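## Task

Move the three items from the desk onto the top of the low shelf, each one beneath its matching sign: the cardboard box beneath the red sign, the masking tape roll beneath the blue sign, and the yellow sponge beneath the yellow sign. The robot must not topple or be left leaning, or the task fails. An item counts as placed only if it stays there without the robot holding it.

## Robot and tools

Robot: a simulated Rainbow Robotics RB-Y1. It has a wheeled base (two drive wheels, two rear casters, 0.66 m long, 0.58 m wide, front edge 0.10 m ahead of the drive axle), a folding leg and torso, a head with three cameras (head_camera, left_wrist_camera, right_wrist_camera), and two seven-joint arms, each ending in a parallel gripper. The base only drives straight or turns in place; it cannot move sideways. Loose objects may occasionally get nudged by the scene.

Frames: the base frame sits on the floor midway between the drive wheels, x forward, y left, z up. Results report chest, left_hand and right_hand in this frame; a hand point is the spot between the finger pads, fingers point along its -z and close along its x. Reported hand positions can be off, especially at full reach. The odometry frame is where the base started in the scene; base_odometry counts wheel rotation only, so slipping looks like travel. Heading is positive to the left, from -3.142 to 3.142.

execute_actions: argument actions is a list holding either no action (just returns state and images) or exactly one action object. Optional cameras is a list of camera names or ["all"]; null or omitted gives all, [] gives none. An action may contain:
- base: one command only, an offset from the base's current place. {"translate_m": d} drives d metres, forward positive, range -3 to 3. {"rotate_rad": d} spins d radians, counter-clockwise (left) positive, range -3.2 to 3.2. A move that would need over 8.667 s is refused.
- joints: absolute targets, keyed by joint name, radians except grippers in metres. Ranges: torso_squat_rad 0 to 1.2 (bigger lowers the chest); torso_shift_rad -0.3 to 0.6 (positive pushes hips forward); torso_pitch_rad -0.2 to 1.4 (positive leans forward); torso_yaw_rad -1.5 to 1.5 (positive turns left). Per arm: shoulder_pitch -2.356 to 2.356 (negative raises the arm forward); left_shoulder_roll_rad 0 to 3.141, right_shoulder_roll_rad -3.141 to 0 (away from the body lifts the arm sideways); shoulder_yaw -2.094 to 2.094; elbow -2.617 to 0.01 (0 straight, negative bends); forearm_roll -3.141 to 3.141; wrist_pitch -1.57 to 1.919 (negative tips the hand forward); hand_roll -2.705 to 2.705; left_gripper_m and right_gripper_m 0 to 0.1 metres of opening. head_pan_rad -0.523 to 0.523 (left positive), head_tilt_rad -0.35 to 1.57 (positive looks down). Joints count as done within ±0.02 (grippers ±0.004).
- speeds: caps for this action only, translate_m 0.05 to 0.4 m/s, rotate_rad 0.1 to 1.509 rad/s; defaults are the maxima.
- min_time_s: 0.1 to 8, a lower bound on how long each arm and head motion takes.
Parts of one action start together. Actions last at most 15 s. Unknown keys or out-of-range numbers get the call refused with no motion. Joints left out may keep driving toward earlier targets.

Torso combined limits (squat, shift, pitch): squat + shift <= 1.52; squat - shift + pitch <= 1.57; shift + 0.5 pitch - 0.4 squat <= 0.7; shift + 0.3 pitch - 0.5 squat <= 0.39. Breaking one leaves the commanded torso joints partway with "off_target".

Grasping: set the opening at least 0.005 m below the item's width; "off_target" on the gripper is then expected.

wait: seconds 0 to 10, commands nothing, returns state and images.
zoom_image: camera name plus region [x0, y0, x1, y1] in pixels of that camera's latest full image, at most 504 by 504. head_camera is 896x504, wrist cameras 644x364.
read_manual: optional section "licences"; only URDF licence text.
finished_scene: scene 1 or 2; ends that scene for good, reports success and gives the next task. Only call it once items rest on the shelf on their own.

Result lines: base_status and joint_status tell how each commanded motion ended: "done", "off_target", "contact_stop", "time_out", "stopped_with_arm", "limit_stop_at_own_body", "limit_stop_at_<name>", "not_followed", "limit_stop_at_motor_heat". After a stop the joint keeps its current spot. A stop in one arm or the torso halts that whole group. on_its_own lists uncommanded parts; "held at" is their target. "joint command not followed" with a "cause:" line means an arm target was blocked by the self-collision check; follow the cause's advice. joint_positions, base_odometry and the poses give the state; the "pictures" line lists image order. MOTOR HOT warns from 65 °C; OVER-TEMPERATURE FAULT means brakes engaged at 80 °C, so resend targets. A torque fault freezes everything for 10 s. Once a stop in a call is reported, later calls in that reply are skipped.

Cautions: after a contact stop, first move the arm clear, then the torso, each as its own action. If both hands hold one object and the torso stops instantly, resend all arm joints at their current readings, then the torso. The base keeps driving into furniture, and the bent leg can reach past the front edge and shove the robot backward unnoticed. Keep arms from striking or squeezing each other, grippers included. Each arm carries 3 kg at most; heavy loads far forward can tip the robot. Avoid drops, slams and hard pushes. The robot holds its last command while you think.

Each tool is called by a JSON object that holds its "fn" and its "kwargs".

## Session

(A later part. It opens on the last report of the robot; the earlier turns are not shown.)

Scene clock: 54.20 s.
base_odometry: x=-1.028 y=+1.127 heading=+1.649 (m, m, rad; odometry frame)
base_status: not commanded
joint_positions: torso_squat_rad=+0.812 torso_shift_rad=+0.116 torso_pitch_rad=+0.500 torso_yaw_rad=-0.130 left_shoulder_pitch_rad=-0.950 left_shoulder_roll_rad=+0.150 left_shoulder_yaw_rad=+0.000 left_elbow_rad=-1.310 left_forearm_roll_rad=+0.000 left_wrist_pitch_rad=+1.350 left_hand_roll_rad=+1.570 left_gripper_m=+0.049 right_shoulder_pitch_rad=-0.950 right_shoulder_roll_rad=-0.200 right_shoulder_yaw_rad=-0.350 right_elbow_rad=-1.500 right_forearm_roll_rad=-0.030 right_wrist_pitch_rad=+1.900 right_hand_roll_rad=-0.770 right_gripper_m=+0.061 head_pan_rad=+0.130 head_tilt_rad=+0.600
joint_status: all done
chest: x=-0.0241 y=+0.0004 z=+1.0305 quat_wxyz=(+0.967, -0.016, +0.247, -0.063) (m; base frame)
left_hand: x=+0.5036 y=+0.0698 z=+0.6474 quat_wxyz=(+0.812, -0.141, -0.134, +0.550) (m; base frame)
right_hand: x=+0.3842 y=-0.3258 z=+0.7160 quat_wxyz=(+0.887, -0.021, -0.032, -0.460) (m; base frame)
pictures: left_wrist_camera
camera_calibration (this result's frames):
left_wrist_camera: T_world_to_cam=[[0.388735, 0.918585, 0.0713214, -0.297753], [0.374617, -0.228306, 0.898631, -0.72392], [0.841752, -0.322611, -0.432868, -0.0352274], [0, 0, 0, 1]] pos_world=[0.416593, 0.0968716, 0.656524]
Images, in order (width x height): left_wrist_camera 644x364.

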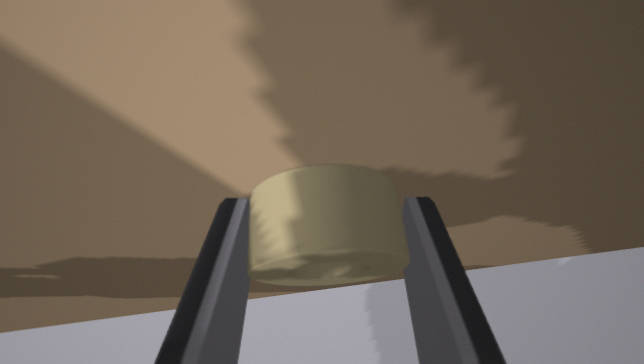

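{"fn": "execute_actions", "kwargs": {"actions": [{"joints":{"left_gripper_m":0.1}}], "cameras": []}}

{"fn": "execute_actions", "kwargs": {"actions": [{"joints":{"torso_squat_rad":0.6}}], "cameras": []}}

{"fn": "execute_actions", "kwargs": {"actions": [{"base":{"translate_m":-0.6},"joints":{"head_tilt_rad":0.1,"head_pan_rad":0.095,"torso_yaw_rad":-0.095,"left_shoulder_pitch_rad":-0.6,"left_elbow_rad":-2.1}}], "cameras": ["head_camera"]}}

{"fn": "execute_actions", "kwargs": {"actions": [{"base":{"rotate_rad":-3.12},"speeds":{"rotate_rad":1.0}}], "cameras": []}}

{"fn": "execute_actions", "kwargs": {"actions": [{"base":{"translate_m":1.5}}], "cameras": ["head_camera"]}}

Scene clock: 55.57 s.
base_odometry: x=-1.028 y=+1.127 heading=+1.649 (m, m, rad; odometry frame)
base_status: not commanded
joint_positions: torso_squat_rad=+0.812 torso_shift_rad=+0.116 torso_pitch_rad=+0.500 torso_yaw_rad=-0.130 left_shoulder_pitch_rad=-0.950 left_shoulder_roll_rad=+0.150 left_shoulder_yaw_rad=+0.000 left_elbow_rad=-1.310 left_forearm_roll_rad=+0.000 left_wrist_pitch_rad=+1.350 left_hand_roll_rad=+1.570 left_gripper_m=+0.100 right_shoulder_pitch_rad=-0.950 right_shoulder_roll_rad=-0.200 right_shoulder_yaw_rad=-0.350 right_elbow_rad=-1.500 right_forearm_roll_rad=-0.030 right_wrist_pitch_rad=+1.900 right_hand_roll_rad=-0.770 right_gripper_m=+0.061 head_pan_rad=+0.130 head_tilt_rad=+0.600
joint_status: all done
chest: x=-0.0241 y=+0.0004 z=+1.0305 quat_wxyz=(+0.967, -0.016, +0.247, -0.063) (m; base frame)
left_hand: x=+0.5036 y=+0.0699 z=+0.6473 quat_wxyz=(+0.812, -0.141, -0.134, +0.550) (m; base frame)
right_hand: x=+0.3842 y=-0.3258 z=+0.7160 quat_wxyz=(+0.887, -0.021, -0.032, -0.460) (m; base frame)
pictures: none
No camera images: the call's "cameras" was empty. Leave "cameras" out to get every camera's image.

Scene clock: 57.07 s.
base_odometry: x=-1.028 y=+1.127 heading=+1.649 (m, m, rad; odometry frame)
base_status: not commanded
joint_positions: torso_squat_rad=+0.600 torso_shift_rad=+0.116 torso_pitch_rad=+0.500 torso_yaw_rad=-0.130 left_shoulder_pitch_rad=-0.950 left_shoulder_roll_rad=+0.150 left_shoulder_yaw_rad=+0.000 left_elbow_rad=-1.310 left_forearm_roll_rad=+0.000 left_wrist_pitch_rad=+1.350 left_hand_roll_rad=+1.570 left_gripper_m=+0.100 right_shoulder_pitch_rad=-0.950 right_shoulder_roll_rad=-0.200 right_shoulder_yaw_rad=-0.350 right_elbow_rad=-1.500 right_forearm_roll_rad=-0.030 right_wrist_pitch_rad=+1.900 right_hand_roll_rad=-0.770 right_gripper_m=+0.061 head_pan_rad=+0.130 head_tilt_rad=+0.600
joint_status: all done
chest: x=-0.0129 y=+0.0004 z=+1.1259 quat_wxyz=(+0.967, -0.016, +0.247, -0.063) (m; base frame)
left_hand: x=+0.5147 y=+0.0699 z=+0.7426 quat_wxyz=(+0.812, -0.141, -0.134, +0.550) (m; base frame)
right_hand: x=+0.3953 y=-0.3258 z=+0.8113 quat_wxyz=(+0.887, -0.021, -0.031, -0.460) (m; base frame)
pictures: none
No camera images: the call's "cameras" was empty. Leave "cameras" out to get every camera's image.

Scene clock: 60.10 s.
base_odometry: x=-0.981 y=+0.529 heading=+1.648 (m, m, rad; odometry frame)
base_status: done
joint_positions: torso_squat_rad=+0.600 torso_shift_rad=+0.116 torso_pitch_rad=+0.500 torso_yaw_rad=-0.095 left_shoulder_pitch_rad=-0.600 left_shoulder_roll_rad=+0.150 left_shoulder_yaw_rad=+0.000 left_elbow_rad=-2.100 left_forearm_roll_rad=+0.000 left_wrist_pitch_rad=+1.350 left_hand_roll_rad=+1.570 left_gripper_m=+0.100 right_shoulder_pitch_rad=-0.950 right_shoulder_roll_rad=-0.200 right_shoulder_yaw_rad=-0.350 right_elbow_rad=-1.500 right_forearm_roll_rad=-0.030 right_wrist_pitch_rad=+1.900 right_hand_roll_rad=-0.770 right_gripper_m=+0.061 head_pan_rad=+0.095 head_tilt_rad=+0.100
joint_status: all done
chest: x=-0.0129 y=+0.0005 z=+1.1259 quat_wxyz=(+0.968, -0.012, +0.247, -0.046) (m; base frame)
left_hand: x=+0.4837 y=+0.1175 z=+0.8801 quat_wxyz=(+0.735, -0.304, -0.267, +0.544) (m; base frame)
right_hand: x=+0.4050 y=-0.3077 z=+0.8060 quat_wxyz=(+0.894, -0.013, -0.028, -0.447) (m; base frame)
pictures: head_camera
camera_calibration (this result's frames):
head_camera: T_world_to_cam=[[-0.0171347, -0.997213, 0.0726176, -0.0947509], [-0.559459, -0.0506323, -0.82731, 1.17938], [0.828681, -0.0548022, -0.557032, 0.582892], [0, 0, 0, 1]] pos_world=[0.175159, -0.0028284, 1.30728]
Images, in order (width x height): head_camera 896x504.

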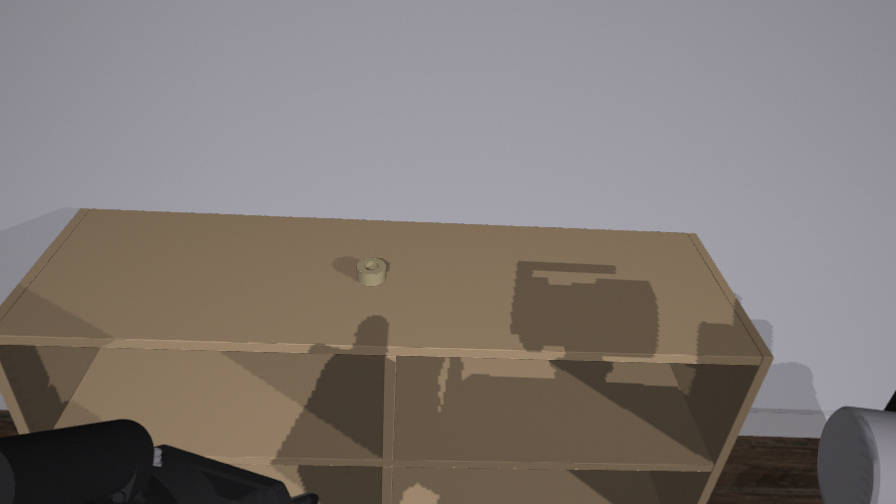

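Scene clock: 65.57 s.
base_odometry: x=-0.981 y=+0.529 heading=-1.471 (m, m, rad; odometry frame)
base_status: done
joint_positions: torso_squat_rad=+0.600 torso_shift_rad=+0.116 torso_pitch_rad=+0.500 torso_yaw_rad=-0.095 left_shoulder_pitch_rad=-0.600 left_shoulder_roll_rad=+0.150 left_shoulder_yaw_rad=+0.000 left_elbow_rad=-2.100 left_forearm_roll_rad=+0.000 left_wrist_pitch_rad=+1.350 left_hand_roll_rad=+1.570 left_gripper_m=+0.100 right_shoulder_pitch_rad=-0.950 right_shoulder_roll_rad=-0.200 right_shoulder_yaw_rad=-0.350 right_elbow_rad=-1.500 right_forearm_roll_rad=-0.030 right_wrist_pitch_rad=+1.900 right_hand_roll_rad=-0.770 right_gripper_m=+0.061 head_pan_rad=+0.095 head_tilt_rad=+0.100
joint_status: not commanded
chest: x=-0.0129 y=+0.0005 z=+1.1259 quat_wxyz=(+0.968, -0.012, +0.247, -0.046) (m; base frame)
left_hand: x=+0.4837 y=+0.1175 z=+0.8801 quat_wxyz=(+0.735, -0.304, -0.267, +0.544) (m; base frame)
right_hand: x=+0.4050 y=-0.3077 z=+0.8060 quat_wxyz=(+0.894, -0.013, -0.028, -0.447) (m; base frame)
pictures: none
No camera images: the call's "cameras" was empty. Leave "cameras" out to get every camera's image.

Scene clock: 70.63 s.
base_odometry: x=-0.832 y=-0.964 heading=-1.472 (m, m, rad; odometry frame)
base_status: done
joint_positions: torso_squat_rad=+0.600 torso_shift_rad=+0.116 torso_pitch_rad=+0.500 torso_yaw_rad=-0.095 left_shoulder_pitch_rad=-0.600 left_shoulder_roll_rad=+0.150 left_shoulder_yaw_rad=+0.000 left_elbow_rad=-2.100 left_forearm_roll_rad=+0.000 left_wrist_pitch_rad=+1.350 left_hand_roll_rad=+1.570 left_gripper_m=+0.100 right_shoulder_pitch_rad=-0.950 right_shoulder_roll_rad=-0.200 right_shoulder_yaw_rad=-0.350 right_elbow_rad=-1.500 right_forearm_roll_rad=-0.030 right_wrist_pitch_rad=+1.900 right_hand_roll_rad=-0.770 right_gripper_m=+0.061 head_pan_rad=+0.095 head_tilt_rad=+0.100
joint_status: not commanded
chest: x=-0.0128 y=+0.0005 z=+1.1259 quat_wxyz=(+0.968, -0.012, +0.247, -0.046) (m; base frame)
left_hand: x=+0.4837 y=+0.1175 z=+0.8800 quat_wxyz=(+0.735, -0.304, -0.267, +0.544) (m; base frame)
right_hand: x=+0.4051 y=-0.3077 z=+0.8060 quat_wxyz=(+0.894, -0.013, -0.028, -0.447) (m; base frame)
pictures: head_camera
camera_calibration (this result's frames):
head_camera: T_world_to_cam=[[-0.0171349, -0.997213, 0.0726151, -0.0947487], [-0.559597, -0.0506209, -0.827217, 1.17931], [0.828588, -0.0548095, -0.55717, 0.582965], [0, 0, 0, 1]] pos_world=[0.175276, -0.00283501, 1.30723]
Images, in order (width x height): head_camera 896x504.

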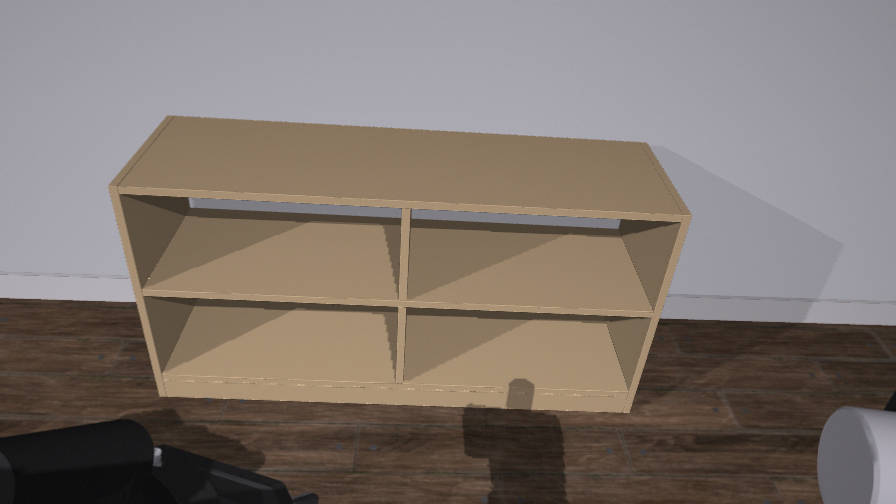

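{"fn": "execute_actions", "kwargs": {"actions": [{"base":{"translate_m":1.14},"joints":{"head_tilt_rad":0.6,"head_pan_rad":-0.1,"torso_squat_rad":0.78}}], "cameras": ["head_camera"]}}

{"fn": "execute_actions", "kwargs": {"actions": [{"joints":{"torso_squat_rad":0.912}}], "cameras": ["right_wrist_camera"]}}

Scene clock: 75.00 s.
base_odometry: x=-0.720 y=-2.098 heading=-1.472 (m, m, rad; odometry frame)
base_status: done
joint_positions: torso_squat_rad=+0.780 torso_shift_rad=+0.116 torso_pitch_rad=+0.500 torso_yaw_rad=-0.095 left_shoulder_pitch_rad=-0.600 left_shoulder_roll_rad=+0.150 left_shoulder_yaw_rad=+0.000 left_elbow_rad=-2.100 left_forearm_roll_rad=+0.000 left_wrist_pitch_rad=+1.350 left_hand_roll_rad=+1.570 left_gripper_m=+0.100 right_shoulder_pitch_rad=-0.950 right_shoulder_roll_rad=-0.200 right_shoulder_yaw_rad=-0.350 right_elbow_rad=-1.500 right_forearm_roll_rad=-0.030 right_wrist_pitch_rad=+1.900 right_hand_roll_rad=-0.770 right_gripper_m=+0.061 head_pan_rad=-0.100 head_tilt_rad=+0.600
joint_status: all done
chest: x=-0.0221 y=+0.0004 z=+1.0464 quat_wxyz=(+0.968, -0.012, +0.247, -0.046) (m; base frame)
left_hand: x=+0.4745 y=+0.1175 z=+0.8004 quat_wxyz=(+0.735, -0.304, -0.267, +0.544) (m; base frame)
right_hand: x=+0.3959 y=-0.3077 z=+0.7264 quat_wxyz=(+0.894, -0.013, -0.028, -0.447) (m; base frame)
pictures: head_camera
camera_calibration (this result's frames):
head_camera: T_world_to_cam=[[-0.149856, -0.974908, 0.164616, -0.188232], [-0.886863, 0.0589441, -0.458256, 0.691947], [0.437055, -0.214664, -0.873443, 0.96566], [0, 0, 0, 1]] pos_world=[0.163408, -0.017002, 1.19152]
Images, in order (width x height): head_camera 896x504.

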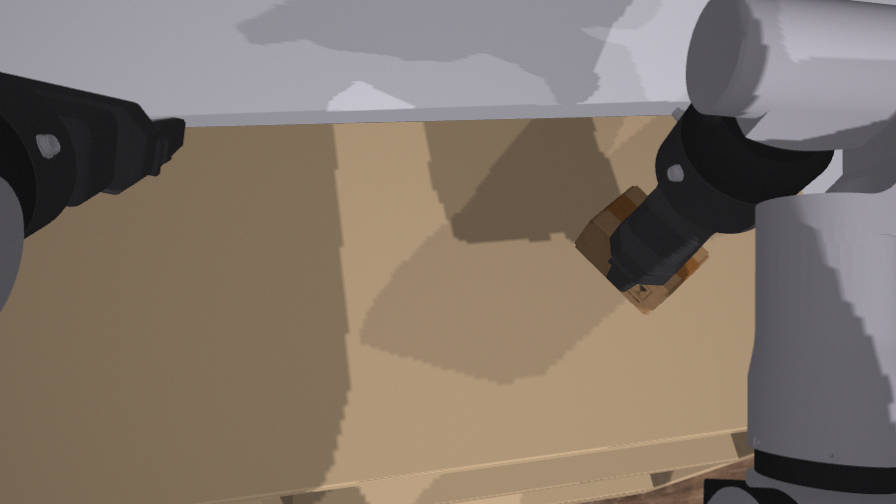

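Scene clock: 76.23 s.
base_odometry: x=-0.720 y=-2.098 heading=-1.472 (m, m, rad; odometry frame)
base_status: not commanded
joint_positions: torso_squat_rad=+0.912 torso_shift_rad=+0.116 torso_pitch_rad=+0.499 torso_yaw_rad=-0.095 left_shoulder_pitch_rad=-0.600 left_shoulder_roll_rad=+0.150 left_shoulder_yaw_rad=+0.000 left_elbow_rad=-2.100 left_forearm_roll_rad=+0.000 left_wrist_pitch_rad=+1.350 left_hand_roll_rad=+1.570 left_gripper_m=+0.100 right_shoulder_pitch_rad=-0.951 right_shoulder_roll_rad=-0.200 right_shoulder_yaw_rad=-0.350 right_elbow_rad=-1.501 right_forearm_roll_rad=-0.030 right_wrist_pitch_rad=+1.900 right_hand_roll_rad=-0.770 right_gripper_m=+0.062 head_pan_rad=-0.100 head_tilt_rad=+0.600
joint_status: all done
chest: x=-0.0303 y=+0.0004 z=+0.9778 quat_wxyz=(+0.968, -0.012, +0.247, -0.046) (m; base frame)
left_hand: x=+0.4663 y=+0.1175 z=+0.7321 quat_wxyz=(+0.735, -0.304, -0.267, +0.544) (m; base frame)
right_hand: x=+0.3882 y=-0.3078 z=+0.6586 quat_wxyz=(+0.894, -0.013, -0.029, -0.447) (m; base frame)
pictures: right_wrist_camera
camera_calibration (this result's frames):
right_wrist_camera: T_world_to_cam=[[-0.584123, 0.810325, -0.0466188, 0.506439], [0.628758, 0.488068, 0.605354, -0.459663], [0.513286, 0.324289, -0.79459, 0.511385], [0, 0, 0, 1]] pos_world=[0.322353, -0.35187, 0.70821]
Images, in order (width x height): right_wrist_camera 644x364.

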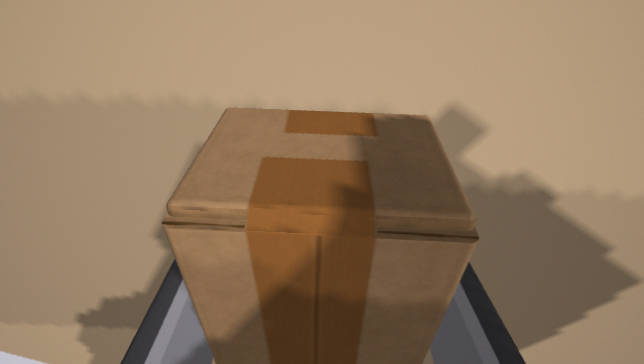

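{"fn": "execute_actions", "kwargs": {"actions": [{"joints":{"right_gripper_m":0.1,"torso_squat_rad":0.908}}], "cameras": []}}

{"fn": "execute_actions", "kwargs": {"actions": [{"joints":{"torso_squat_rad":0.72}}], "cameras": []}}

{"fn": "execute_actions", "kwargs": {"actions": [{"base":{"translate_m":-0.6},"joints":{"torso_squat_rad":0.25,"torso_yaw_rad":-0.13,"head_tilt_rad":0.2,"head_pan_rad":0.13,"right_elbow_rad":-1.8}}], "cameras": ["head_camera"]}}

{"fn": "execute_actions", "kwargs": {"actions": [{"base":{"rotate_rad":2.175}}], "cameras": []}}

{"fn": "execute_actions", "kwargs": {"actions": [{"base":{"translate_m":2.74}}], "cameras": []}}

{"fn": "execute_actions", "kwargs": {"actions": [{"base":{"rotate_rad":-0.45}}], "cameras": ["head_camera"]}}

Scene clock: 77.83 s.
base_odometry: x=-0.720 y=-2.098 heading=-1.472 (m, m, rad; odometry frame)
base_status: not commanded
joint_positions: torso_squat_rad=+0.908 torso_shift_rad=+0.116 torso_pitch_rad=+0.500 torso_yaw_rad=-0.095 left_shoulder_pitch_rad=-0.600 left_shoulder_roll_rad=+0.150 left_shoulder_yaw_rad=+0.000 left_elbow_rad=-2.100 left_forearm_roll_rad=+0.000 left_wrist_pitch_rad=+1.350 left_hand_roll_rad=+1.570 left_gripper_m=+0.100 right_shoulder_pitch_rad=-0.950 right_shoulder_roll_rad=-0.200 right_shoulder_yaw_rad=-0.350 right_elbow_rad=-1.500 right_forearm_roll_rad=-0.030 right_wrist_pitch_rad=+1.900 right_hand_roll_rad=-0.770 right_gripper_m=+0.100 head_pan_rad=-0.100 head_tilt_rad=+0.600
joint_status: all done
chest: x=-0.0299 y=+0.0004 z=+0.9799 quat_wxyz=(+0.968, -0.012, +0.247, -0.046) (m; base frame)
left_hand: x=+0.4667 y=+0.1175 z=+0.7340 quat_wxyz=(+0.735, -0.304, -0.267, +0.544) (m; base frame)
right_hand: x=+0.3882 y=-0.3078 z=+0.6602 quat_wxyz=(+0.894, -0.013, -0.028, -0.447) (m; base frame)
pictures: none
No camera images: the call's "cameras" was empty. Leave "cameras" out to get every camera's image.

Scene clock: 79.23 s.
base_odometry: x=-0.720 y=-2.098 heading=-1.472 (m, m, rad; odometry frame)
base_status: not commanded
joint_positions: torso_squat_rad=+0.720 torso_shift_rad=+0.116 torso_pitch_rad=+0.500 torso_yaw_rad=-0.095 left_shoulder_pitch_rad=-0.600 left_shoulder_roll_rad=+0.150 left_shoulder_yaw_rad=+0.000 left_elbow_rad=-2.100 left_forearm_roll_rad=+0.000 left_wrist_pitch_rad=+1.350 left_hand_roll_rad=+1.570 left_gripper_m=+0.100 right_shoulder_pitch_rad=-0.950 right_shoulder_roll_rad=-0.200 right_shoulder_yaw_rad=-0.350 right_elbow_rad=-1.500 right_forearm_roll_rad=-0.030 right_wrist_pitch_rad=+1.900 right_hand_roll_rad=-0.770 right_gripper_m=+0.100 head_pan_rad=-0.100 head_tilt_rad=+0.600
joint_status: all done
chest: x=-0.0188 y=+0.0005 z=+1.0748 quat_wxyz=(+0.968, -0.012, +0.247, -0.046) (m; base frame)
left_hand: x=+0.4777 y=+0.1175 z=+0.8289 quat_wxyz=(+0.735, -0.304, -0.267, +0.544) (m; base frame)
right_hand: x=+0.3992 y=-0.3078 z=+0.7550 quat_wxyz=(+0.894, -0.013, -0.028, -0.447) (m; base frame)
pictures: none
No camera images: the call's "cameras" was empty. Leave "cameras" out to get every camera's image.

Scene clock: 82.30 s.
base_odometry: x=-0.779 y=-1.501 heading=-1.472 (m, m, rad; odometry frame)
base_status: done
joint_positions: torso_squat_rad=+0.250 torso_shift_rad=+0.116 torso_pitch_rad=+0.500 torso_yaw_rad=-0.130 left_shoulder_pitch_rad=-0.600 left_shoulder_roll_rad=+0.150 left_shoulder_yaw_rad=+0.000 left_elbow_rad=-2.100 left_forearm_roll_rad=+0.000 left_wrist_pitch_rad=+1.350 left_hand_roll_rad=+1.570 left_gripper_m=+0.100 right_shoulder_pitch_rad=-0.950 right_shoulder_roll_rad=-0.200 right_shoulder_yaw_rad=-0.350 right_elbow_rad=-1.800 right_forearm_roll_rad=-0.030 right_wrist_pitch_rad=+1.900 right_hand_roll_rad=-0.770 right_gripper_m=+0.100 head_pan_rad=+0.130 head_tilt_rad=+0.200
joint_status: all done
chest: x=-0.0013 y=+0.0005 z=+1.2258 quat_wxyz=(+0.967, -0.016, +0.247, -0.063) (m; base frame)
left_hand: x=+0.4986 y=+0.0981 z=+0.9781 quat_wxyz=(+0.741, -0.314, -0.258, +0.535) (m; base frame)
right_hand: x=+0.4446 y=-0.3259 z=+0.9953 quat_wxyz=(+0.878, +0.021, -0.175, -0.446) (m; base frame)
pictures: head_camera
camera_calibration (this result's frames):
head_camera: T_world_to_cam=[[-0.00992874, -0.997204, 0.074063, -0.105332], [-0.639234, -0.0506266, -0.767344, 1.19409], [0.768949, -0.0549623, -0.636944, 0.746894], [0, 0, 0, 1]] pos_world=[0.187933, -0.00353431, 1.39981]
Images, in order (width x height): head_camera 896x504.

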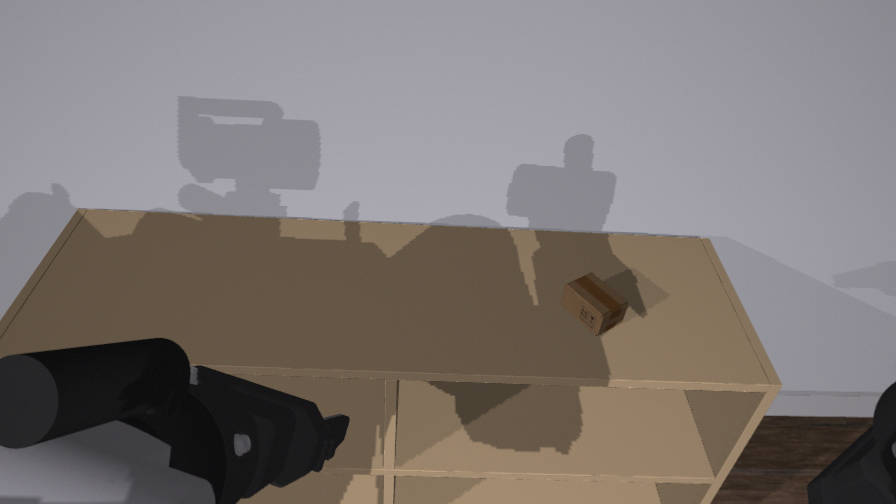

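Scene clock: 86.80 s.
base_odometry: x=-0.779 y=-1.501 heading=+0.702 (m, m, rad; odometry frame)
base_status: done
joint_positions: torso_squat_rad=+0.250 torso_shift_rad=+0.116 torso_pitch_rad=+0.500 torso_yaw_rad=-0.130 left_shoulder_pitch_rad=-0.600 left_shoulder_roll_rad=+0.150 left_shoulder_yaw_rad=+0.000 left_elbow_rad=-2.100 left_forearm_roll_rad=+0.000 left_wrist_pitch_rad=+1.350 left_hand_roll_rad=+1.570 left_gripper_m=+0.100 right_shoulder_pitch_rad=-0.950 right_shoulder_roll_rad=-0.200 right_shoulder_yaw_rad=-0.350 right_elbow_rad=-1.800 right_forearm_roll_rad=-0.030 right_wrist_pitch_rad=+1.900 right_hand_roll_rad=-0.770 right_gripper_m=+0.100 head_pan_rad=+0.130 head_tilt_rad=+0.200
joint_status: not commanded
chest: x=-0.0013 y=+0.0005 z=+1.2258 quat_wxyz=(+0.967, -0.016, +0.247, -0.063) (m; base frame)
left_hand: x=+0.4986 y=+0.0981 z=+0.9781 quat_wxyz=(+0.741, -0.314, -0.258, +0.535) (m; base frame)
right_hand: x=+0.4446 y=-0.3260 z=+0.9953 quat_wxyz=(+0.878, +0.021, -0.175, -0.446) (m; base frame)
pictures: none
No camera images: the call's "cameras" was empty. Leave "cameras" out to get every camera's image.

Scene clock: 95.20 s.
base_odometry: x=+1.313 y=+0.268 heading=+0.702 (m, m, rad; odometry frame)
base_status: done
joint_positions: torso_squat_rad=+0.250 torso_shift_rad=+0.116 torso_pitch_rad=+0.500 torso_yaw_rad=-0.130 left_shoulder_pitch_rad=-0.600 left_shoulder_roll_rad=+0.150 left_shoulder_yaw_rad=+0.000 left_elbow_rad=-2.100 left_forearm_roll_rad=+0.000 left_wrist_pitch_rad=+1.350 left_hand_roll_rad=+1.570 left_gripper_m=+0.100 right_shoulder_pitch_rad=-0.950 right_shoulder_roll_rad=-0.200 right_shoulder_yaw_rad=-0.350 right_elbow_rad=-1.800 right_forearm_roll_rad=-0.030 right_wrist_pitch_rad=+1.900 right_hand_roll_rad=-0.770 right_gripper_m=+0.100 head_pan_rad=+0.130 head_tilt_rad=+0.200
joint_status: not commanded
chest: x=-0.0012 y=+0.0005 z=+1.2258 quat_wxyz=(+0.967, -0.016, +0.247, -0.063) (m; base frame)
left_hand: x=+0.4986 y=+0.0981 z=+0.9781 quat_wxyz=(+0.741, -0.314, -0.258, +0.535) (m; base frame)
right_hand: x=+0.4447 y=-0.3259 z=+0.9953 quat_wxyz=(+0.878, +0.021, -0.174, -0.446) (m; base frame)
pictures: none
No camera images: the call's "cameras" was empty. Leave "cameras" out to get every camera's image.

Scene clock: 97.43 s.
base_odometry: x=+1.313 y=+0.268 heading=+0.253 (m, m, rad; odometry frame)
base_status: done
joint_positions: torso_squat_rad=+0.250 torso_shift_rad=+0.116 torso_pitch_rad=+0.500 torso_yaw_rad=-0.130 left_shoulder_pitch_rad=-0.600 left_shoulder_roll_rad=+0.150 left_shoulder_yaw_rad=+0.000 left_elbow_rad=-2.100 left_forearm_roll_rad=+0.000 left_wrist_pitch_rad=+1.350 left_hand_roll_rad=+1.570 left_gripper_m=+0.100 right_shoulder_pitch_rad=-0.950 right_shoulder_roll_rad=-0.200 right_shoulder_yaw_rad=-0.350 right_elbow_rad=-1.800 right_forearm_roll_rad=-0.030 right_wrist_pitch_rad=+1.900 right_hand_roll_rad=-0.770 right_gripper_m=+0.100 head_pan_rad=+0.130 head_tilt_rad=+0.200
joint_status: not commanded
chest: x=-0.0012 y=+0.0005 z=+1.2258 quat_wxyz=(+0.967, -0.016, +0.247, -0.063) (m; base frame)
left_hand: x=+0.4986 y=+0.0981 z=+0.9781 quat_wxyz=(+0.741, -0.314, -0.258, +0.535) (m; base frame)
right_hand: x=+0.4447 y=-0.3259 z=+0.9953 quat_wxyz=(+0.878, +0.021, -0.174, -0.446) (m; base frame)
pictures: head_camera
camera_calibration (this result's frames):
head_camera: T_world_to_cam=[[-0.00996224, -0.997204, 0.0740592, -0.105335], [-0.639317, -0.0505963, -0.767276, 1.19403], [0.768878, -0.0549911, -0.637026, 0.746946], [0, 0, 0, 1]] pos_world=[0.188002, -0.00355132, 1.39977]
Images, in order (width x height): head_camera 896x504.

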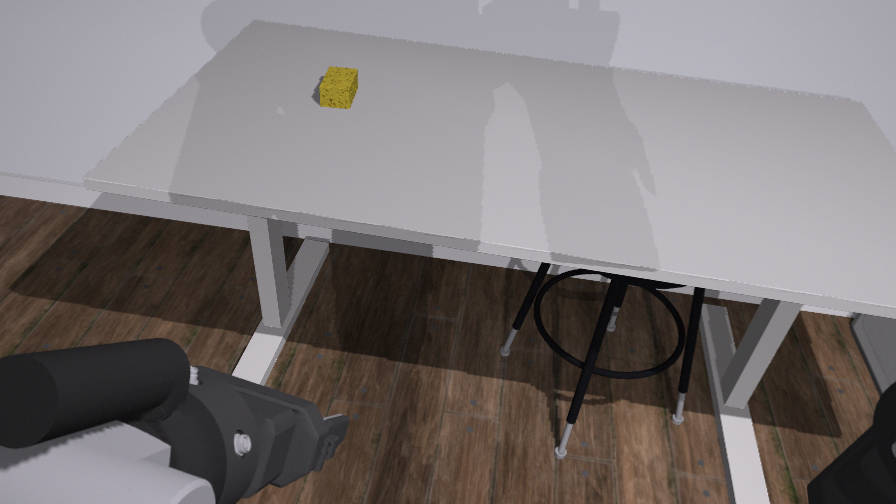

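{"fn": "execute_actions", "kwargs": {"actions": [{"base":{"rotate_rad":0.065},"joints":{"left_shoulder_pitch_rad":-0.95,"left_elbow_rad":-1.31,"left_hand_roll_rad":1.87}}], "cameras": []}}

{"fn": "execute_actions", "kwargs": {"actions": [{"base":{"translate_m":0.96},"joints":{"head_tilt_rad":0.5}}], "cameras": ["left_wrist_camera","head_camera"]}}

Scene clock: 99.10 s.
base_odometry: x=+1.313 y=+0.268 heading=+0.317 (m, m, rad; odometry frame)
base_status: done
joint_positions: torso_squat_rad=+0.250 torso_shift_rad=+0.116 torso_pitch_rad=+0.500 torso_yaw_rad=-0.130 left_shoulder_pitch_rad=-0.950 left_shoulder_roll_rad=+0.150 left_shoulder_yaw_rad=+0.000 left_elbow_rad=-1.310 left_forearm_roll_rad=+0.000 left_wrist_pitch_rad=+1.350 left_hand_roll_rad=+1.870 left_gripper_m=+0.100 right_shoulder_pitch_rad=-0.950 right_shoulder_roll_rad=-0.200 right_shoulder_yaw_rad=-0.350 right_elbow_rad=-1.800 right_forearm_roll_rad=-0.030 right_wrist_pitch_rad=+1.900 right_hand_roll_rad=-0.770 right_gripper_m=+0.100 head_pan_rad=+0.130 head_tilt_rad=+0.200
joint_status: all done
chest: x=-0.0012 y=+0.0005 z=+1.2258 quat_wxyz=(+0.967, -0.016, +0.247, -0.063) (m; base frame)
left_hand: x=+0.5261 y=+0.0701 z=+0.8422 quat_wxyz=(+0.721, -0.159, -0.111, +0.665) (m; base frame)
right_hand: x=+0.4446 y=-0.3260 z=+0.9953 quat_wxyz=(+0.878, +0.021, -0.174, -0.446) (m; base frame)
pictures: none
No camera images: the call's "cameras" was empty. Leave "cameras" out to get every camera's image.

Scene clock: 103.07 s.
base_odometry: x=+2.225 y=+0.567 heading=+0.316 (m, m, rad; odometry frame)
base_status: done
joint_positions: torso_squat_rad=+0.250 torso_shift_rad=+0.116 torso_pitch_rad=+0.500 torso_yaw_rad=-0.130 left_shoulder_pitch_rad=-0.950 left_shoulder_roll_rad=+0.150 left_shoulder_yaw_rad=+0.000 left_elbow_rad=-1.310 left_forearm_roll_rad=+0.000 left_wrist_pitch_rad=+1.350 left_hand_roll_rad=+1.870 left_gripper_m=+0.100 right_shoulder_pitch_rad=-0.950 right_shoulder_roll_rad=-0.200 right_shoulder_yaw_rad=-0.350 right_elbow_rad=-1.800 right_forearm_roll_rad=-0.030 right_wrist_pitch_rad=+1.900 right_hand_roll_rad=-0.770 right_gripper_m=+0.100 head_pan_rad=+0.130 head_tilt_rad=+0.500
joint_status: all done
chest: x=-0.0013 y=+0.0005 z=+1.2258 quat_wxyz=(+0.967, -0.016, +0.247, -0.063) (m; base frame)
left_hand: x=+0.5262 y=+0.0700 z=+0.8423 quat_wxyz=(+0.721, -0.159, -0.111, +0.665) (m; base frame)
right_hand: x=+0.4446 y=-0.3260 z=+0.9953 quat_wxyz=(+0.878, +0.021, -0.175, -0.446) (m; base frame)
pictures: head_camera, left_wrist_camera
camera_calibration (this result's frames):
head_camera: T_world_to_cam=[[0.0121069, -0.997202, 0.0737719, -0.107472], [-0.837461, -0.0504244, -0.544166, 0.906233], [0.546363, -0.0551929, -0.835728, 1.04866], [0, 0, 0, 1]] pos_world=[0.187287, -0.00359671, 1.37746]
left_wrist_camera: T_world_to_cam=[[0.122176, 0.991601, -0.0424203, -0.0896145], [0.431279, -0.0145469, 0.902101, -0.955181], [0.893908, -0.128511, -0.429434, -0.0137339], [0, 0, 0, 1]] pos_world=[0.435175, 0.0732021, 0.851971]
Images, in order (width x height): head_camera 896x504, left_wrist_camera 644x364.

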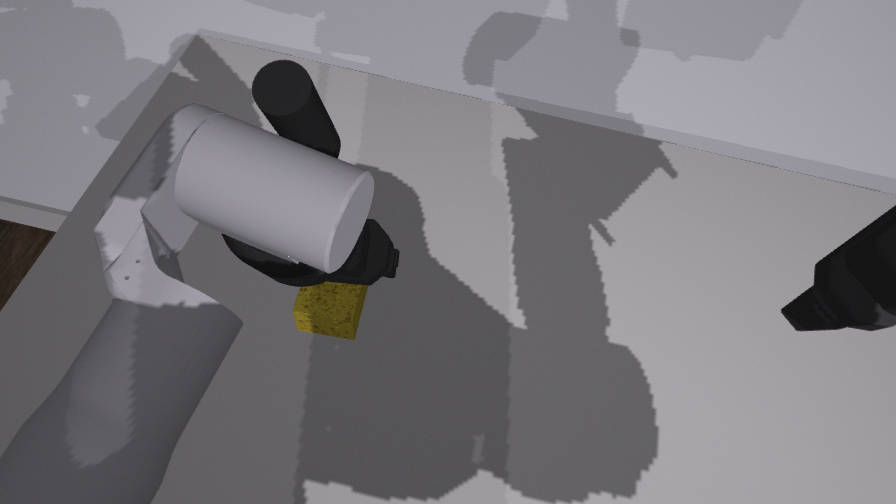

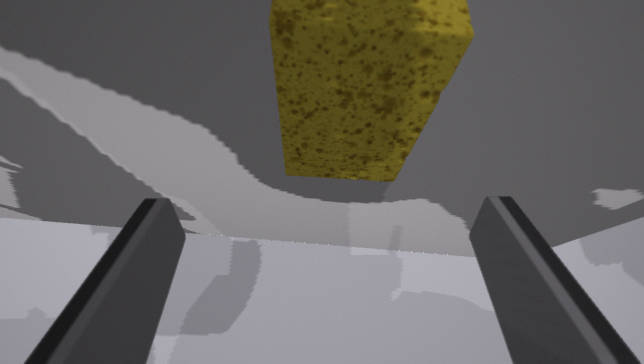

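{"fn": "execute_actions", "kwargs": {"actions": [{"joints":{"torso_yaw_rad":-0.108,"left_hand_roll_rad":1.8,"torso_shift_rad":0.16,"torso_squat_rad":0.35}}], "cameras": []}}

{"fn": "execute_actions", "kwargs": {"actions": [{"joints":{"torso_squat_rad":0.51}}], "cameras": ["left_wrist_camera"]}}

Scene clock: 104.47 s.
base_odometry: x=+2.225 y=+0.567 heading=+0.316 (m, m, rad; odometry frame)
base_status: not commanded
joint_positions: torso_squat_rad=+0.350 torso_shift_rad=+0.160 torso_pitch_rad=+0.500 torso_yaw_rad=-0.108 left_shoulder_pitch_rad=-0.950 left_shoulder_roll_rad=+0.150 left_shoulder_yaw_rad=+0.000 left_elbow_rad=-1.310 left_forearm_roll_rad=+0.000 left_wrist_pitch_rad=+1.350 left_hand_roll_rad=+1.800 left_gripper_m=+0.100 right_shoulder_pitch_rad=-0.950 right_shoulder_roll_rad=-0.200 right_shoulder_yaw_rad=-0.350 right_elbow_rad=-1.800 right_forearm_roll_rad=-0.030 right_wrist_pitch_rad=+1.900 right_hand_roll_rad=-0.770 right_gripper_m=+0.100 head_pan_rad=+0.130 head_tilt_rad=+0.500
joint_status: all done
chest: x=+0.0250 y=+0.0005 z=+1.2012 quat_wxyz=(+0.968, -0.014, +0.247, -0.052) (m; base frame)
left_hand: x=+0.5510 y=+0.0842 z=+0.8185 quat_wxyz=(+0.738, -0.150, -0.122, +0.646) (m; base frame)
right_hand: x=+0.4771 y=-0.3149 z=+0.9674 quat_wxyz=(+0.882, +0.027, -0.172, -0.438) (m; base frame)
pictures: none
No camera images: the call's "cameras" was empty. Leave "cameras" out to get every camera's image.

Scene clock: 105.80 s.
base_odometry: x=+2.225 y=+0.567 heading=+0.316 (m, m, rad; odometry frame)
base_status: not commanded
joint_positions: torso_squat_rad=+0.510 torso_shift_rad=+0.160 torso_pitch_rad=+0.500 torso_yaw_rad=-0.108 left_shoulder_pitch_rad=-0.950 left_shoulder_roll_rad=+0.150 left_shoulder_yaw_rad=+0.000 left_elbow_rad=-1.310 left_forearm_roll_rad=+0.000 left_wrist_pitch_rad=+1.350 left_hand_roll_rad=+1.800 left_gripper_m=+0.100 right_shoulder_pitch_rad=-0.950 right_shoulder_roll_rad=-0.200 right_shoulder_yaw_rad=-0.350 right_elbow_rad=-1.800 right_forearm_roll_rad=-0.030 right_wrist_pitch_rad=+1.900 right_hand_roll_rad=-0.770 right_gripper_m=+0.100 head_pan_rad=+0.130 head_tilt_rad=+0.500
joint_status: all done
chest: x=+0.0175 y=+0.0005 z=+1.1552 quat_wxyz=(+0.968, -0.014, +0.247, -0.052) (m; base frame)
left_hand: x=+0.5436 y=+0.0842 z=+0.7726 quat_wxyz=(+0.738, -0.150, -0.122, +0.646) (m; base frame)
right_hand: x=+0.4696 y=-0.3149 z=+0.9214 quat_wxyz=(+0.882, +0.027, -0.172, -0.438) (m; base frame)
pictures: left_wrist_camera
camera_calibration (this result's frames):
left_wrist_camera: T_world_to_cam=[[0.167171, 0.985912, -0.00552683, -0.161202], [0.424813, -0.0669705, 0.9028, -0.89219], [0.889712, -0.15327, -0.430024, -0.0525434], [0, 0, 0, 1]] pos_world=[0.452711, 0.0911274, 0.781984]
Images, in order (width x height): left_wrist_camera 644x364.

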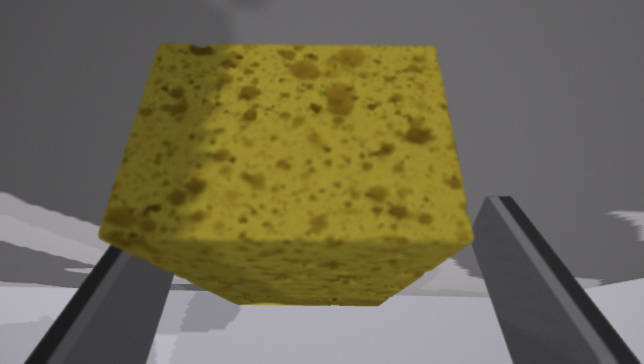

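{"fn": "execute_actions", "kwargs": {"actions": [{"joints":{"left_gripper_m":0.04}}], "cameras": []}}

{"fn": "execute_actions", "kwargs": {"actions": [{"joints":{"torso_squat_rad":0.3,"head_pan_rad":0.108,"head_tilt_rad":-0.2}}], "cameras": ["left_wrist_camera"]}}

{"fn": "execute_actions", "kwargs": {"actions": [{"base":{"translate_m":-0.7}}], "cameras": []}}

{"fn": "execute_actions", "kwargs": {"actions": [{"base":{"rotate_rad":2.8},"speeds":{"rotate_rad":1.0}}], "cameras": ["head_camera"]}}

{"fn": "execute_actions", "kwargs": {"actions": [{"base":{"translate_m":2.5},"joints":{"head_tilt_rad":0.2}}], "cameras": ["head_camera"]}}

Scene clock: 107.17 s.
base_odometry: x=+2.225 y=+0.567 heading=+0.316 (m, m, rad; odometry frame)
base_status: not commanded
joint_positions: torso_squat_rad=+0.510 torso_shift_rad=+0.160 torso_pitch_rad=+0.500 torso_yaw_rad=-0.108 left_shoulder_pitch_rad=-0.950 left_shoulder_roll_rad=+0.150 left_shoulder_yaw_rad=+0.000 left_elbow_rad=-1.310 left_forearm_roll_rad=+0.000 left_wrist_pitch_rad=+1.350 left_hand_roll_rad=+1.800 left_gripper_m=+0.059 right_shoulder_pitch_rad=-0.950 right_shoulder_roll_rad=-0.200 right_shoulder_yaw_rad=-0.350 right_elbow_rad=-1.800 right_forearm_roll_rad=-0.030 right_wrist_pitch_rad=+1.900 right_hand_roll_rad=-0.770 right_gripper_m=+0.100 head_pan_rad=+0.130 head_tilt_rad=+0.500
joint_status: left_gripper_m off_target (ended at +0.059, target +0.040)
chest: x=+0.0175 y=+0.0005 z=+1.1552 quat_wxyz=(+0.968, -0.014, +0.247, -0.052) (m; base frame)
left_hand: x=+0.5436 y=+0.0842 z=+0.7726 quat_wxyz=(+0.738, -0.150, -0.122, +0.646) (m; base frame)
right_hand: x=+0.4696 y=-0.3149 z=+0.9214 quat_wxyz=(+0.882, +0.027, -0.172, -0.438) (m; base frame)
pictures: none
No camera images: the call's "cameras" was empty. Leave "cameras" out to get every camera's image.

Scene clock: 108.63 s.
base_odometry: x=+2.225 y=+0.567 heading=+0.316 (m, m, rad; odometry frame)
base_status: not commanded
joint_positions: torso_squat_rad=+0.300 torso_shift_rad=+0.160 torso_pitch_rad=+0.500 torso_yaw_rad=-0.108 left_shoulder_pitch_rad=-0.950 left_shoulder_roll_rad=+0.150 left_shoulder_yaw_rad=+0.000 left_elbow_rad=-1.310 left_forearm_roll_rad=+0.000 left_wrist_pitch_rad=+1.350 left_hand_roll_rad=+1.800 left_gripper_m=+0.059 right_shoulder_pitch_rad=-0.950 right_shoulder_roll_rad=-0.200 right_shoulder_yaw_rad=-0.350 right_elbow_rad=-1.800 right_forearm_roll_rad=-0.030 right_wrist_pitch_rad=+1.900 right_hand_roll_rad=-0.770 right_gripper_m=+0.100 head_pan_rad=+0.108 head_tilt_rad=-0.200
joint_status: all done
chest: x=+0.0268 y=+0.0005 z=+1.2123 quat_wxyz=(+0.968, -0.014, +0.247, -0.052) (m; base frame)
left_hand: x=+0.5528 y=+0.0842 z=+0.8296 quat_wxyz=(+0.738, -0.150, -0.122, +0.646) (m; base frame)
right_hand: x=+0.4789 y=-0.3149 z=+0.9784 quat_wxyz=(+0.882, +0.027, -0.172, -0.438) (m; base frame)
pictures: left_wrist_camera
camera_calibration (this result's frames):
left_wrist_camera: T_world_to_cam=[[0.167171, 0.985912, -0.00554668, -0.16243], [0.424927, -0.0669714, 0.902747, -0.947562], [0.889658, -0.15327, -0.430136, -0.0361006], [0, 0, 0, 1]] pos_world=[0.461915, 0.0911487, 0.838979]
Images, in order (width x height): left_wrist_camera 644x364.

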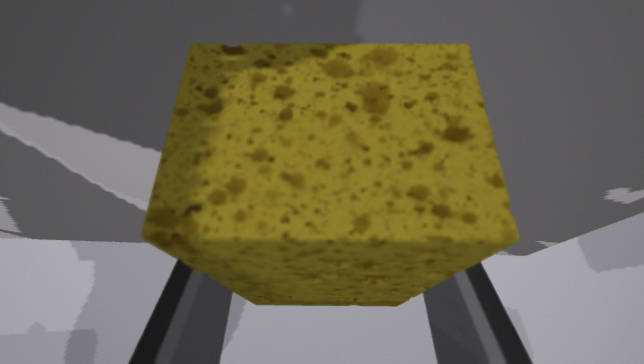

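Scene clock: 111.97 s.
base_odometry: x=+1.560 y=+0.350 heading=+0.315 (m, m, rad; odometry frame)
base_status: done
joint_positions: torso_squat_rad=+0.300 torso_shift_rad=+0.160 torso_pitch_rad=+0.500 torso_yaw_rad=-0.108 left_shoulder_pitch_rad=-0.950 left_shoulder_roll_rad=+0.150 left_shoulder_yaw_rad=+0.000 left_elbow_rad=-1.310 left_forearm_roll_rad=+0.000 left_wrist_pitch_rad=+1.350 left_hand_roll_rad=+1.800 left_gripper_m=+0.059 right_shoulder_pitch_rad=-0.950 right_shoulder_roll_rad=-0.200 right_shoulder_yaw_rad=-0.350 right_elbow_rad=-1.800 right_forearm_roll_rad=-0.030 right_wrist_pitch_rad=+1.900 right_hand_roll_rad=-0.770 right_gripper_m=+0.100 head_pan_rad=+0.108 head_tilt_rad=-0.200
joint_status: not commanded
chest: x=+0.0267 y=+0.0005 z=+1.2123 quat_wxyz=(+0.968, -0.014, +0.247, -0.052) (m; base frame)
left_hand: x=+0.5528 y=+0.0842 z=+0.8297 quat_wxyz=(+0.738, -0.150, -0.122, +0.646) (m; base frame)
right_hand: x=+0.4788 y=-0.3149 z=+0.9784 quat_wxyz=(+0.882, +0.027, -0.172, -0.438) (m; base frame)
pictures: none
No camera images: the call's "cameras" was empty. Leave "cameras" out to get every camera's image.

Scene clock: 117.10 s.
base_odometry: x=+1.560 y=+0.350 heading=+3.114 (m, m, rad; odometry frame)
base_status: done
joint_positions: torso_squat_rad=+0.300 torso_shift_rad=+0.160 torso_pitch_rad=+0.500 torso_yaw_rad=-0.108 left_shoulder_pitch_rad=-0.950 left_shoulder_roll_rad=+0.150 left_shoulder_yaw_rad=+0.000 left_elbow_rad=-1.310 left_forearm_roll_rad=+0.000 left_wrist_pitch_rad=+1.350 left_hand_roll_rad=+1.800 left_gripper_m=+0.059 right_shoulder_pitch_rad=-0.950 right_shoulder_roll_rad=-0.200 right_shoulder_yaw_rad=-0.350 right_elbow_rad=-1.800 right_forearm_roll_rad=-0.030 right_wrist_pitch_rad=+1.900 right_hand_roll_rad=-0.770 right_gripper_m=+0.100 head_pan_rad=+0.108 head_tilt_rad=-0.200
joint_status: not commanded
chest: x=+0.0267 y=+0.0005 z=+1.2123 quat_wxyz=(+0.968, -0.014, +0.247, -0.052) (m; base frame)
left_hand: x=+0.5528 y=+0.0842 z=+0.8297 quat_wxyz=(+0.738, -0.150, -0.122, +0.646) (m; base frame)
right_hand: x=+0.4788 y=-0.3149 z=+0.9784 quat_wxyz=(+0.882, +0.027, -0.172, -0.438) (m; base frame)
pictures: head_camera
camera_calibration (this result's frames):
head_camera: T_world_to_cam=[[-0.0376582, -0.997221, 0.0642866, -0.0862165], [-0.289894, -0.0506637, -0.955717, 1.41163], [0.956318, -0.0546269, -0.28718, 0.208383], [0, 0, 0, 1]] pos_world=[0.206695, -0.00307533, 1.4145]
Images, in order (width x height): head_camera 896x504.

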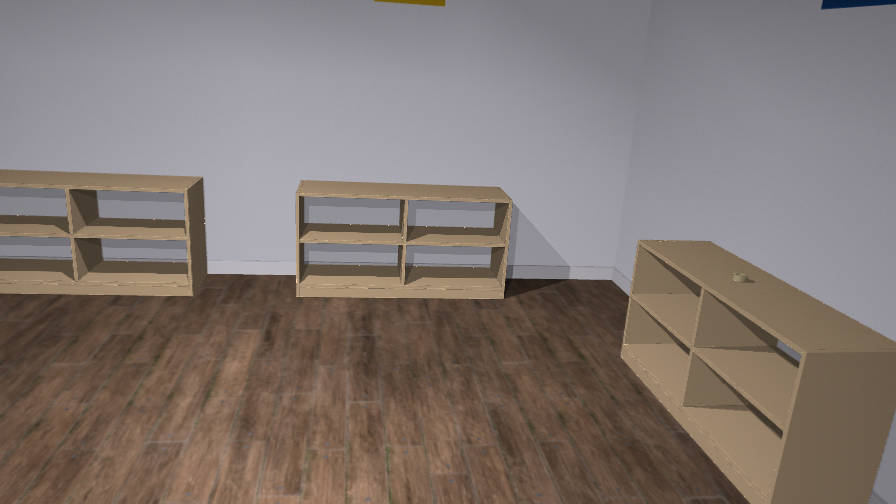

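Scene clock: 124.70 s.
base_odometry: x=-0.939 y=+0.419 heading=+3.114 (m, m, rad; odometry frame)
base_status: done
joint_positions: torso_squat_rad=+0.300 torso_shift_rad=+0.160 torso_pitch_rad=+0.500 torso_yaw_rad=-0.108 left_shoulder_pitch_rad=-0.950 left_shoulder_roll_rad=+0.150 left_shoulder_yaw_rad=+0.000 left_elbow_rad=-1.310 left_forearm_roll_rad=+0.000 left_wrist_pitch_rad=+1.350 left_hand_roll_rad=+1.800 left_gripper_m=+0.059 right_shoulder_pitch_rad=-0.950 right_shoulder_roll_rad=-0.200 right_shoulder_yaw_rad=-0.350 right_elbow_rad=-1.800 right_forearm_roll_rad=-0.030 right_wrist_pitch_rad=+1.900 right_hand_roll_rad=-0.770 right_gripper_m=+0.100 head_pan_rad=+0.108 head_tilt_rad=+0.200
joint_status: all done
chest: x=+0.0268 y=+0.0005 z=+1.2123 quat_wxyz=(+0.968, -0.014, +0.247, -0.052) (m; base frame)
left_hand: x=+0.5528 y=+0.0842 z=+0.8296 quat_wxyz=(+0.738, -0.150, -0.122, +0.646) (m; base frame)
right_hand: x=+0.4789 y=-0.3149 z=+0.9784 quat_wxyz=(+0.882, +0.027, -0.172, -0.438) (m; base frame)
pictures: head_camera
camera_calibration (this result's frames):
head_camera: T_world_to_cam=[[-0.00994526, -0.997207, 0.0740271, -0.10356], [-0.639248, -0.0505874, -0.767335, 1.20171], [0.768936, -0.0549531, -0.636959, 0.716671], [0, 0, 0, 1]] pos_world=[0.216086, -0.00309607, 1.38627]
Images, in order (width x height): head_camera 896x504.

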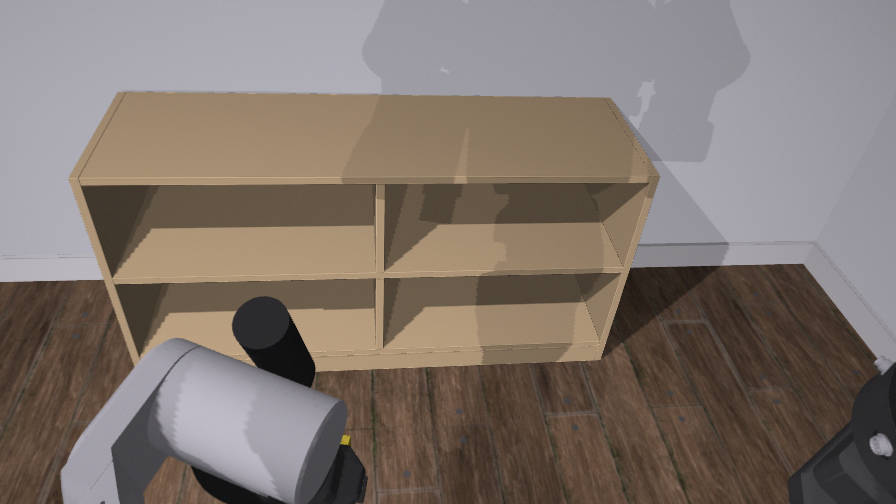

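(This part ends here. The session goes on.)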